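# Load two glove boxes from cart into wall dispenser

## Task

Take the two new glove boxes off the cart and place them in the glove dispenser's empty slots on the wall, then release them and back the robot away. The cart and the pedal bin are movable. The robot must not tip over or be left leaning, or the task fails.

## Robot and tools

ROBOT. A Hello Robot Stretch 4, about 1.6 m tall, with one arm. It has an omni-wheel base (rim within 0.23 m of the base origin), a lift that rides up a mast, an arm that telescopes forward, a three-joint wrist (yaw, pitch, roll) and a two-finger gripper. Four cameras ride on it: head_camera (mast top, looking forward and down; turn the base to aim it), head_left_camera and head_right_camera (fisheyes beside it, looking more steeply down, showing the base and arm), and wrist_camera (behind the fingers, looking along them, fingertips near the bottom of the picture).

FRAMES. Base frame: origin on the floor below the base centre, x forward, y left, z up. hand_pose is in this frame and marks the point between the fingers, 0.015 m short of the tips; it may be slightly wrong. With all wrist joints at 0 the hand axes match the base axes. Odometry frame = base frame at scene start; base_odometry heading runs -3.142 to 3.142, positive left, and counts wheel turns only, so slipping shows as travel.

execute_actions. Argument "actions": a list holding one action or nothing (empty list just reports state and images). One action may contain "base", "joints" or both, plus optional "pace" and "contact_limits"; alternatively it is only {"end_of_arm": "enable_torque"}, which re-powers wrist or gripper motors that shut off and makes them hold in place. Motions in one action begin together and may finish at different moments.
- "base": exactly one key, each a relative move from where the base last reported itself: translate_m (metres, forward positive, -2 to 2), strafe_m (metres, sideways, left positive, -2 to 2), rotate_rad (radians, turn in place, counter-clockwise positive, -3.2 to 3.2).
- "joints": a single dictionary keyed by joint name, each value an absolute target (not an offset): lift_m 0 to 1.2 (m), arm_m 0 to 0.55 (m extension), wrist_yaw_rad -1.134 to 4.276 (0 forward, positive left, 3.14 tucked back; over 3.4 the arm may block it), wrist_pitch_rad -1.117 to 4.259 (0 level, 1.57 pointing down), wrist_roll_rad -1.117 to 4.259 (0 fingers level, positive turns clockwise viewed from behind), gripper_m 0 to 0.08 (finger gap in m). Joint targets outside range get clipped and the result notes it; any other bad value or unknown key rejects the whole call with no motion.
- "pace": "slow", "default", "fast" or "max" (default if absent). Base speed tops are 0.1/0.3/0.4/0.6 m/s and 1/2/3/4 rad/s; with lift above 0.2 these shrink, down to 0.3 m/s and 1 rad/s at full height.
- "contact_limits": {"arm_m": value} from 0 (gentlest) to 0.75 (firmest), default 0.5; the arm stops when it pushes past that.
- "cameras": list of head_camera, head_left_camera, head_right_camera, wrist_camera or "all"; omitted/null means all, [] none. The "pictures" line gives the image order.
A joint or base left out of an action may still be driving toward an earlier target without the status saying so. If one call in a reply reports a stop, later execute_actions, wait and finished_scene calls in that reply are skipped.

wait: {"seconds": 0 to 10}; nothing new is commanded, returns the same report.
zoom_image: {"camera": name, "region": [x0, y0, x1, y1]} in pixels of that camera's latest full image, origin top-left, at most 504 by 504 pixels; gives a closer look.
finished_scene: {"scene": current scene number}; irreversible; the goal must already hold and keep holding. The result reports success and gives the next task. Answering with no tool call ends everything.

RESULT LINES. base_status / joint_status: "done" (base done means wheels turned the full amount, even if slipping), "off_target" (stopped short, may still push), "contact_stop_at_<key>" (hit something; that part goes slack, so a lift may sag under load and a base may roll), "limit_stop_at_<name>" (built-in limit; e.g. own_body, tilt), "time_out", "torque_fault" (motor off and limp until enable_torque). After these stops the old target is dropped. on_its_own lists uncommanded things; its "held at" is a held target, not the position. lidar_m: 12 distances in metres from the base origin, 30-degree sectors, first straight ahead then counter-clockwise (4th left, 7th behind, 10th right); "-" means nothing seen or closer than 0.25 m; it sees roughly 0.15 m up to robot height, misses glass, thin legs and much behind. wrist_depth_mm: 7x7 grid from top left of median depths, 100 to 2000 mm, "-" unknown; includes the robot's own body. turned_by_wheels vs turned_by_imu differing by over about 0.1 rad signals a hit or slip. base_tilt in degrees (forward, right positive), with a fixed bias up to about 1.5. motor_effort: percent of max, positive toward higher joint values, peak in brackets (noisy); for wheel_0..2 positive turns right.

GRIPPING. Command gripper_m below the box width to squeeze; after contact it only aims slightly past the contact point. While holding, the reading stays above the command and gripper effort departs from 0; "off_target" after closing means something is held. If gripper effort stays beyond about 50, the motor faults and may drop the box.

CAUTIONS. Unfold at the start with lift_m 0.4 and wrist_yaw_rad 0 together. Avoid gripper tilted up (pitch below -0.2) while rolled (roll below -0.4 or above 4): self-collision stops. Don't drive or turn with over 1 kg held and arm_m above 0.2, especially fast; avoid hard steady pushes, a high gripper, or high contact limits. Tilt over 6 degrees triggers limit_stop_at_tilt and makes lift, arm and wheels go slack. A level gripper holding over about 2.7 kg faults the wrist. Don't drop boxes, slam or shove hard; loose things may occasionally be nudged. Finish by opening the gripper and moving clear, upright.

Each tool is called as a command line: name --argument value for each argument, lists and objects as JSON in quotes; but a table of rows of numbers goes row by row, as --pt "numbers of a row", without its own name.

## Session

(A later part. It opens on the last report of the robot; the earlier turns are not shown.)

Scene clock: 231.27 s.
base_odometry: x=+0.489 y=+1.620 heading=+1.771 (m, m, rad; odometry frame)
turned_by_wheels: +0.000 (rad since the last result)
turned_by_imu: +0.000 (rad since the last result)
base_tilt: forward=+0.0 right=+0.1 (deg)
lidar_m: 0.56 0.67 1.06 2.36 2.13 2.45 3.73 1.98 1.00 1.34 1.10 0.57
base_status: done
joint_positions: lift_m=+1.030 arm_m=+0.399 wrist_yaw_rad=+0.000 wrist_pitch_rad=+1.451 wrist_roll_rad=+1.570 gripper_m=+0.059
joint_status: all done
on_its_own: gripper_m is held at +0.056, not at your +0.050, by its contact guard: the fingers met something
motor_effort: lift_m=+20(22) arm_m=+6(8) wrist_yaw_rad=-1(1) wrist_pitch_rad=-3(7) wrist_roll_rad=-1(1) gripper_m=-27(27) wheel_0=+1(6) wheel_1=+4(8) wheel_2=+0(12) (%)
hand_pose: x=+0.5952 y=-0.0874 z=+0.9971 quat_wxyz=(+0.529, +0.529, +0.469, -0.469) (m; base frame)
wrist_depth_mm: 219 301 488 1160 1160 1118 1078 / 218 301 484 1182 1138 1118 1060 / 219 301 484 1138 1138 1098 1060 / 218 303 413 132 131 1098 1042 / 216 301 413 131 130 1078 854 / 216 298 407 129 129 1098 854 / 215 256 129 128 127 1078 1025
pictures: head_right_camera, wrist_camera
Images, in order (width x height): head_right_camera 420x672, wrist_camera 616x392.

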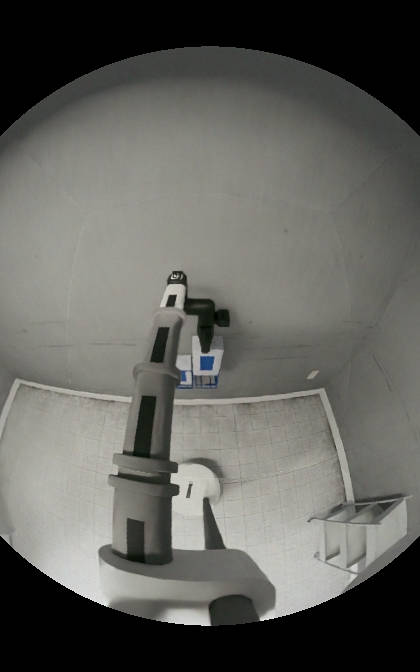

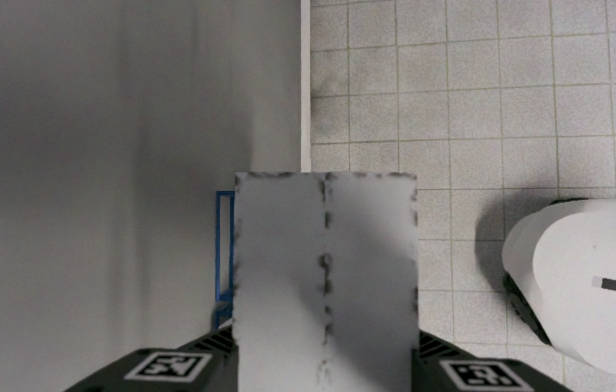

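execute_actions --actions '[{"joints":{"arm_m":0.479,"lift_m":1.0},"pace":"slow","contact_limits":{"arm_m":0.25}}]' --cameras '[]'

execute_actions --actions '[{"joints":{"lift_m":0.96},"pace":"slow"}]' --cameras '["wrist_camera","head_right_camera"]'

zoom_image --camera "head_right_camera" --region '[160,320,260,420]'

Scene clock: 243.13 s.
base_odometry: x=+0.489 y=+1.620 heading=+1.771 (m, m, rad; odometry frame)
turned_by_wheels: +0.000 (rad since the last result)
turned_by_imu: +0.000 (rad since the last result)
base_tilt: forward=-0.1 right=+0.1 (deg)
lidar_m: 0.62 0.67 1.05 2.37 2.13 2.47 3.75 1.98 1.02 1.34 1.08 0.78
base_status: not commanded
joint_positions: lift_m=+1.000 arm_m=+0.478 wrist_yaw_rad=+0.000 wrist_pitch_rad=+1.451 wrist_roll_rad=+1.570 gripper_m=+0.059
joint_status: all done
on_its_own: gripper_m is held at +0.056, not at your +0.050, by its contact guard: the fingers met something
motor_effort: lift_m=+19(19) arm_m=+7(7) wrist_yaw_rad=-1(0) wrist_pitch_rad=-4(3) wrist_roll_rad=+0(1) gripper_m=-28(27) wheel_0=+1(1) wheel_1=+4(4) wheel_2=+0(1) (%)
contact_limits: arm_m 0.25
hand_pose: x=+0.6741 y=-0.0874 z=+0.9671 quat_wxyz=(+0.529, +0.529, +0.469, -0.469) (m; base frame)
wrist_depth_mm: 128 178 285 723 1118 1078 1042 / 128 178 285 723 1118 1078 1025 / 128 177 285 715 1118 1078 1042 / 128 177 241 132 131 1060 1042 / 128 176 241 131 130 1060 854 / 127 176 239 130 129 1060 878 / 127 151 128 128 127 1008 1008
pictures: none
No camera images: the call's "cameras" was empty. Leave "cameras" out to get every camera's image.

Scene clock: 244.30 s.
base_odometry: x=+0.489 y=+1.620 heading=+1.771 (m, m, rad; odometry frame)
turned_by_wheels: +0.000 (rad since the last result)
turned_by_imu: +0.000 (rad since the last result)
base_tilt: forward=+0.1 right=+0.1 (deg)
lidar_m: 0.63 0.67 1.05 2.36 2.13 2.47 3.74 1.98 1.03 1.34 1.10 0.78
base_status: not commanded
joint_positions: lift_m=+0.960 arm_m=+0.478 wrist_yaw_rad=+0.000 wrist_pitch_rad=+1.451 wrist_roll_rad=+1.570 gripper_m=+0.059
joint_status: all done
on_its_own: gripper_m is held at +0.056, not at your +0.050, by its contact guard: the fingers met something
motor_effort: lift_m=+20(19) arm_m=+7(7) wrist_yaw_rad=-1(0) wrist_pitch_rad=-3(3) wrist_roll_rad=-1(0) gripper_m=-27(29) wheel_0=+1(1) wheel_1=+4(4) wheel_2=+1(0) (%)
hand_pose: x=+0.6741 y=-0.0874 z=+0.9271 quat_wxyz=(+0.529, +0.529, +0.469, -0.469) (m; base frame)
wrist_depth_mm: 128 177 285 732 1098 1025 1008 / 128 177 286 723 1060 1025 991 / 128 177 285 715 1060 1008 1008 / 128 177 241 132 131 1008 976 / 128 176 240 131 130 1008 866 / 127 175 240 129 129 1008 878 / 127 150 128 128 127 991 976
pictures: head_right_camera, wrist_camera
Images, in order (width x height): head_right_camera 420x672, wrist_camera 616x392.

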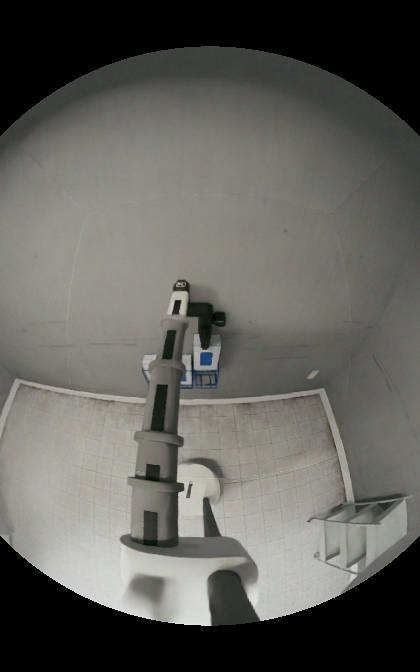

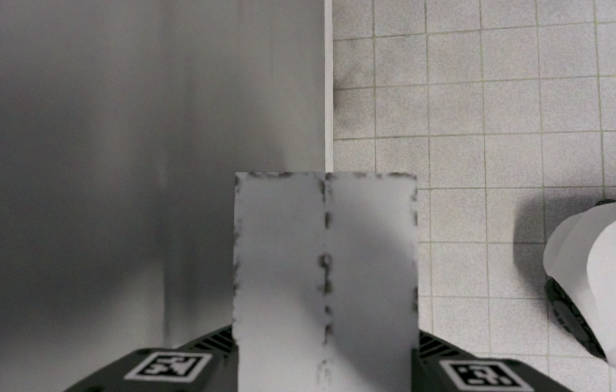

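Region (160, 320, 260, 420) of head_right_camera's 420x672 image, scaled by 5.040, with more detail than that image has.

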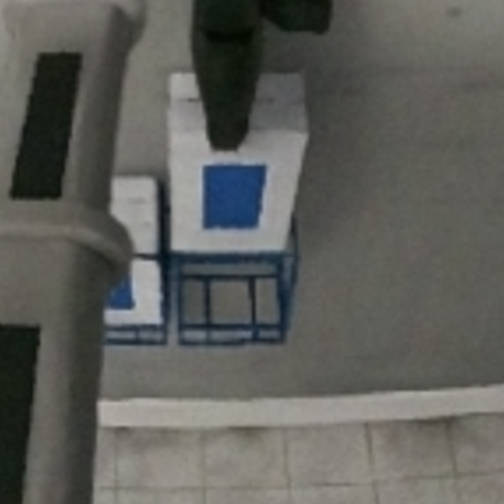

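Slightly left; adjust.

execute_actions --actions '[{"base":{"strafe_m":-0.005},"joints":{"arm_m":0.483},"pace":"slow"}]' --cameras '[]'

execute_actions --actions '[{"joints":{"lift_m":0.92},"pace":"slow"}]' --cameras '["head_right_camera"]'

zoom_image --camera "head_right_camera" --region '[160,320,260,420]'

Scene clock: 249.97 s.
base_odometry: x=+0.494 y=+1.621 heading=+1.770 (m, m, rad; odometry frame)
turned_by_wheels: +0.000 (rad since the last result)
turned_by_imu: +0.000 (rad since the last result)
base_tilt: forward=+0.0 right=+0.0 (deg)
lidar_m: 0.64 0.68 1.03 2.36 2.13 2.45 3.74 1.97 1.02 1.34 1.08 0.77
base_status: done
joint_positions: lift_m=+0.960 arm_m=+0.482 wrist_yaw_rad=+0.000 wrist_pitch_rad=+1.451 wrist_roll_rad=+1.570 gripper_m=+0.059
joint_status: all done
on_its_own: gripper_m is held at +0.056, not at your +0.050, by its contact guard: the fingers met something
motor_effort: lift_m=+20(20) arm_m=+7(8) wrist_yaw_rad=+0(3) wrist_pitch_rad=-3(3) wrist_roll_rad=-2(0) gripper_m=-28(28) wheel_0=+3(4) wheel_1=-6(7) wheel_2=+0(4) (%)
hand_pose: x=+0.6781 y=-0.0874 z=+0.9271 quat_wxyz=(+0.529, +0.529, +0.469, -0.469) (m; base frame)
wrist_depth_mm: 124 172 276 699 1078 1042 1025 / 123 171 276 691 1098 1042 1008 / 123 171 273 691 1078 1025 991 / 123 171 234 132 131 1008 991 / 123 170 230 131 130 1008 866 / 123 169 216 129 129 1025 904 / 122 145 129 128 127 991 960
pictures: none
No camera images: the call's "cameras" was empty. Leave "cameras" out to get every camera's image.

Scene clock: 251.13 s.
base_odometry: x=+0.494 y=+1.621 heading=+1.770 (m, m, rad; odometry frame)
turned_by_wheels: +0.000 (rad since the last result)
turned_by_imu: +0.000 (rad since the last result)
base_tilt: forward=-0.1 right=+0.1 (deg)
lidar_m: 0.64 0.69 1.03 2.37 2.15 2.49 3.73 1.97 0.99 1.32 1.11 0.78
base_status: not commanded
joint_positions: lift_m=+0.920 arm_m=+0.482 wrist_yaw_rad=+0.000 wrist_pitch_rad=+1.451 wrist_roll_rad=+1.570 gripper_m=+0.059
joint_status: all done
on_its_own: gripper_m is held at +0.056, not at your +0.050, by its contact guard: the fingers met something
motor_effort: lift_m=+20(20) arm_m=+7(7) wrist_yaw_rad=+0(1) wrist_pitch_rad=-3(4) wrist_roll_rad=-2(0) gripper_m=-29(26) wheel_0=+2(3) wheel_1=-5(6) wheel_2=+1(0) (%)
hand_pose: x=+0.6781 y=-0.0874 z=+0.8871 quat_wxyz=(+0.529, +0.529, +0.469, -0.469) (m; base frame)
wrist_depth_mm: 123 171 277 707 1060 1008 976 / 123 171 276 699 1042 1025 960 / 123 171 273 691 1025 976 960 / 123 170 233 131 131 991 960 / 123 169 233 131 130 976 904 / 123 169 216 129 129 960 866 / 122 145 129 128 127 946 931
pictures: head_right_camera
Images, in order (width x height): head_right_camera 420x672.

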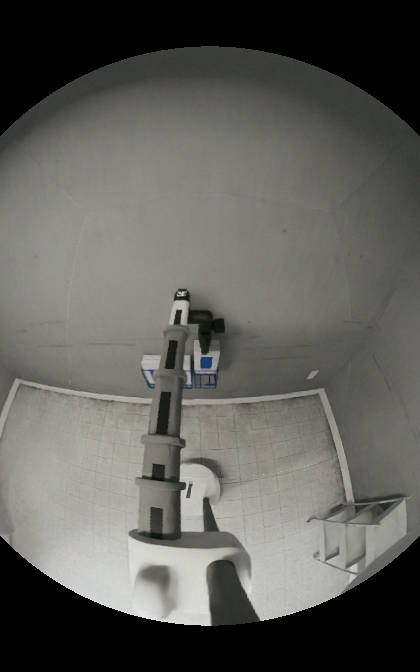

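Region (160, 320, 260, 420) of head_right_camera's 420x672 image, scaled by 5.040, with more detail than that image has.

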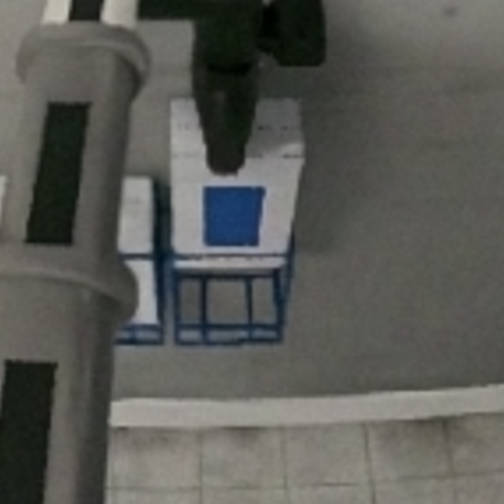

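execute_actions --actions '[{"joints":{"lift_m":0.85,"arm_m":0.492},"pace":"slow","contact_limits":{"arm_m":0.3}}]' --cameras '[]'

execute_actions --actions '[{"joints":{"lift_m":0.80,"arm_m":0.5,"wrist_pitch_rad":1.47},"pace":"slow","contact_limits":{"arm_m":0.3}}]' --cameras '[]'

execute_actions --actions '[{"joints":{"lift_m":0.768,"arm_m":0.505},"pace":"slow","contact_limits":{"arm_m":0.3}}]' --cameras '["wrist_camera"]'

execute_actions --actions '[{"joints":{"gripper_m":0.071},"pace":"slow"}]' --cameras '[]'

execute_actions --actions '[{"joints":{"lift_m":0.86}}]' --cameras '["wrist_camera"]'

execute_actions --actions '[{"base":{"translate_m":-0.5},"joints":{"arm_m":0.05},"pace":"fast"}]' --cameras '["head_camera"]'

Scene clock: 265.53 s.
base_odometry: x=+0.494 y=+1.621 heading=+1.770 (m, m, rad; odometry frame)
turned_by_wheels: +0.000 (rad since the last result)
turned_by_imu: +0.000 (rad since the last result)
base_tilt: forward=+0.0 right=+0.0 (deg)
lidar_m: 0.63 0.67 1.02 2.37 2.12 2.47 3.76 1.99 1.01 1.34 1.09 0.77
base_status: not commanded
joint_positions: lift_m=+0.850 arm_m=+0.491 wrist_yaw_rad=+0.000 wrist_pitch_rad=+1.451 wrist_roll_rad=+1.570 gripper_m=+0.059
joint_status: all done
on_its_own: gripper_m is held at +0.056, not at your +0.050, by its contact guard: the fingers met something
motor_effort: lift_m=+19(19) arm_m=+7(6) wrist_yaw_rad=-1(1) wrist_pitch_rad=-4(3) wrist_roll_rad=-2(1) gripper_m=-26(28) wheel_0=+2(2) wheel_1=-5(5) wheel_2=+0(0) (%)
contact_limits: arm_m 0.3
hand_pose: x=+0.6871 y=-0.0874 z=+0.8171 quat_wxyz=(+0.529, +0.529, +0.469, -0.469) (m; base frame)
wrist_depth_mm: 113 156 252 640 976 946 917 / 113 157 253 640 976 931 891 / 113 156 250 634 960 917 891 / 113 157 213 132 131 917 878 / 113 156 212 131 130 904 866 / 112 154 198 129 129 917 878 / 112 133 129 128 127 904 866
pictures: none
No camera images: the call's "cameras" was empty. Leave "cameras" out to get every camera's image.

Scene clock: 266.83 s.
base_odometry: x=+0.494 y=+1.621 heading=+1.770 (m, m, rad; odometry frame)
turned_by_wheels: +0.000 (rad since the last result)
turned_by_imu: +0.000 (rad since the last result)
base_tilt: forward=+0.1 right=+0.1 (deg)
lidar_m: 0.63 0.69 1.04 2.34 2.13 2.47 3.74 1.98 1.02 1.32 1.10 0.77
base_status: not commanded
joint_positions: lift_m=+0.800 arm_m=+0.499 wrist_yaw_rad=+0.001 wrist_pitch_rad=+1.469 wrist_roll_rad=+1.570 gripper_m=+0.059
joint_status: all done
on_its_own: gripper_m is held at +0.056, not at your +0.050, by its contact guard: the fingers met something
motor_effort: lift_m=+19(19) arm_m=+6(6) wrist_yaw_rad=-2(4) wrist_pitch_rad=+3(9) wrist_roll_rad=-1(0) gripper_m=-27(27) wheel_0=+2(2) wheel_1=-5(5) wheel_2=+0(0) (%)
contact_limits: arm_m 0.3
hand_pose: x=+0.6915 y=-0.0874 z=+0.7667 quat_wxyz=(+0.525, +0.524, +0.474, -0.473) (m; base frame)
wrist_depth_mm: 111 148 243 654 931 891 854 / 111 148 243 661 917 891 842 / 111 148 242 647 904 878 854 / 111 148 204 132 131 878 854 / 110 148 204 131 130 878 842 / 110 147 188 130 128 866 831 / 110 126 128 128 127 842 820
pictures: none
No camera images: the call's "cameras" was empty. Leave "cameras" out to get every camera's image.

Scene clock: 267.93 s.
base_odometry: x=+0.494 y=+1.621 heading=+1.770 (m, m, rad; odometry frame)
turned_by_wheels: +0.000 (rad since the last result)
turned_by_imu: +0.000 (rad since the last result)
base_tilt: forward=+0.0 right=+0.1 (deg)
lidar_m: 0.64 0.69 1.05 2.36 2.13 2.48 3.74 1.98 1.00 1.33 1.08 0.78
base_status: not commanded
joint_positions: lift_m=+0.768 arm_m=+0.504 wrist_yaw_rad=+0.001 wrist_pitch_rad=+1.471 wrist_roll_rad=+1.570 gripper_m=+0.059
joint_status: all done
on_its_own: gripper_m is held at +0.056, not at your +0.050, by its contact guard: the fingers met something
motor_effort: lift_m=+19(20) arm_m=+7(7) wrist_yaw_rad=+0(3) wrist_pitch_rad=-2(3) wrist_roll_rad=-2(0) gripper_m=-27(28) wheel_0=+2(2) wheel_1=-5(5) wheel_2=+0(0) (%)
contact_limits: arm_m 0.3
hand_pose: x=+0.6961 y=-0.0874 z=+0.7347 quat_wxyz=(+0.525, +0.524, +0.475, -0.474) (m; base frame)
wrist_depth_mm: 108 142 233 647 878 878 842 / 108 142 232 634 891 854 831 / 108 141 232 621 878 842 831 / 107 141 191 131 131 842 809 / 108 141 189 130 130 842 809 / 107 140 180 129 128 809 798 / 107 120 129 128 127 820 798
pictures: wrist_camera
Images, in order (width x height): wrist_camera 616x392.

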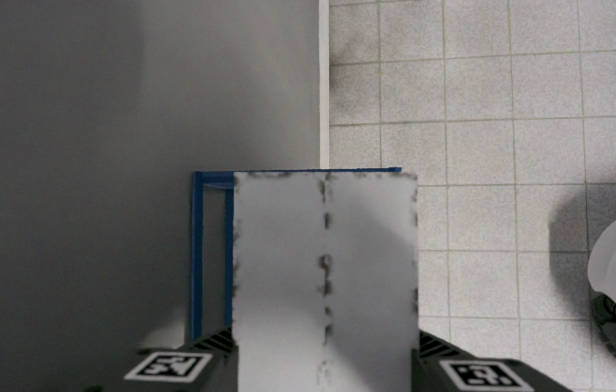

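Scene clock: 268.80 s.
base_odometry: x=+0.494 y=+1.621 heading=+1.770 (m, m, rad; odometry frame)
turned_by_wheels: +0.000 (rad since the last result)
turned_by_imu: +0.000 (rad since the last result)
base_tilt: forward=+0.0 right=+0.1 (deg)
lidar_m: 0.64 0.66 1.04 2.37 2.13 2.49 3.72 1.97 1.02 1.33 1.10 0.78
base_status: not commanded
joint_positions: lift_m=+0.768 arm_m=+0.504 wrist_yaw_rad=+0.001 wrist_pitch_rad=+1.470 wrist_roll_rad=+1.570 gripper_m=+0.071
joint_status: all done
motor_effort: lift_m=+20(20) arm_m=+7(7) wrist_yaw_rad=-2(2) wrist_pitch_rad=-1(2) wrist_roll_rad=-1(2) gripper_m=+2(24) wheel_0=+2(2) wheel_1=-5(4) wheel_2=+0(0) (%)
hand_pose: x=+0.6962 y=-0.0874 z=+0.7347 quat_wxyz=(+0.525, +0.524, +0.475, -0.474) (m; base frame)
wrist_depth_mm: 107 141 230 627 904 878 842 / 107 141 230 615 878 854 842 / 108 140 229 615 878 854 809 / 107 140 193 148 179 854 809 / 107 140 192 147 145 831 798 / 109 140 179 146 145 842 820 / 109 110 138 145 142 126 798
pictures: none
No camera images: the call's "cameras" was empty. Leave "cameras" out to get every camera's image.

Scene clock: 270.20 s.
base_odometry: x=+0.494 y=+1.621 heading=+1.770 (m, m, rad; odometry frame)
turned_by_wheels: +0.000 (rad since the last result)
turned_by_imu: +0.000 (rad since the last result)
base_tilt: forward=+0.1 right=+0.1 (deg)
lidar_m: 0.64 0.68 1.04 2.36 2.11 2.49 3.75 1.98 1.01 1.33 1.10 0.76
base_status: not commanded
joint_positions: lift_m=+0.860 arm_m=+0.504 wrist_yaw_rad=+0.001 wrist_pitch_rad=+1.470 wrist_roll_rad=+1.570 gripper_m=+0.071
joint_status: all done
motor_effort: lift_m=+23(24) arm_m=+7(7) wrist_yaw_rad=-2(1) wrist_pitch_rad=-1(1) wrist_roll_rad=+0(1) gripper_m=+2(0) wheel_0=+2(2) wheel_1=-4(5) wheel_2=+0(0) (%)
hand_pose: x=+0.6962 y=-0.0874 z=+0.8264 quat_wxyz=(+0.525, +0.524, +0.475, -0.474) (m; base frame)
wrist_depth_mm: 107 141 230 634 976 946 931 / 107 141 231 627 976 946 917 / 107 141 230 627 960 931 904 / 107 140 229 243 960 931 904 / 107 140 229 239 946 917 904 / 109 140 208 237 931 917 891 / 109 110 138 236 232 125 891
pictures: wrist_camera
Images, in order (width x height): wrist_camera 616x392.

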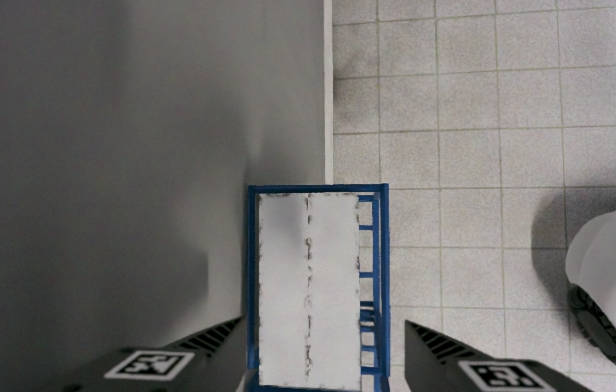

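Scene clock: 272.93 s.
base_odometry: x=+0.593 y=+1.131 heading=+1.770 (m, m, rad; odometry frame)
turned_by_wheels: -0.001 (rad since the last result)
turned_by_imu: -0.001 (rad since the last result)
base_tilt: forward=+0.0 right=-0.1 (deg)
lidar_m: 1.13 1.28 1.73 2.34 1.89 2.46 3.10 2.00 0.96 0.93 1.40 1.30
base_status: done
joint_positions: lift_m=+0.860 arm_m=+0.051 wrist_yaw_rad=+0.000 wrist_pitch_rad=+1.471 wrist_roll_rad=+1.570 gripper_m=+0.071
joint_status: all done
motor_effort: lift_m=+22(23) arm_m=-6(7) wrist_yaw_rad=+1(3) wrist_pitch_rad=-2(2) wrist_roll_rad=+0(2) gripper_m=+2(2) wheel_0=-3(8) wheel_1=-4(10) wheel_2=-1(13) (%)
hand_pose: x=+0.2433 y=-0.0874 z=+0.8264 quat_wxyz=(+0.525, +0.524, +0.474, -0.474) (m; base frame)
wrist_depth_mm: 1160 1098 1078 1008 976 960 931 / 1138 1118 1060 1008 991 946 931 / 1138 1098 1042 1008 976 946 917 / 1118 1060 1025 991 976 750 904 / 1118 1078 1008 991 750 732 707 / 1078 1078 1025 991 750 723 707 / 1078 110 138 991 960 126 878
pictures: head_camera
Images, in order (width x height): head_camera 420x560.

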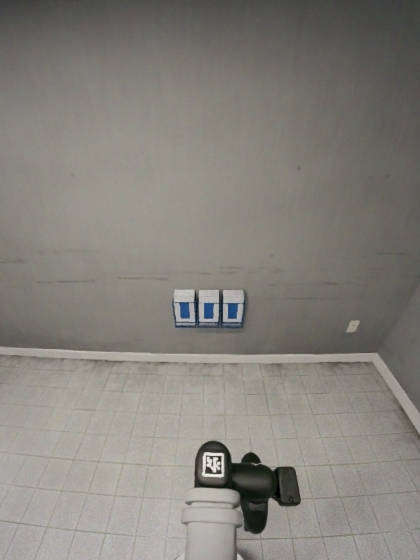

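finished_scene --scene 1

The scene is finished: the task was done.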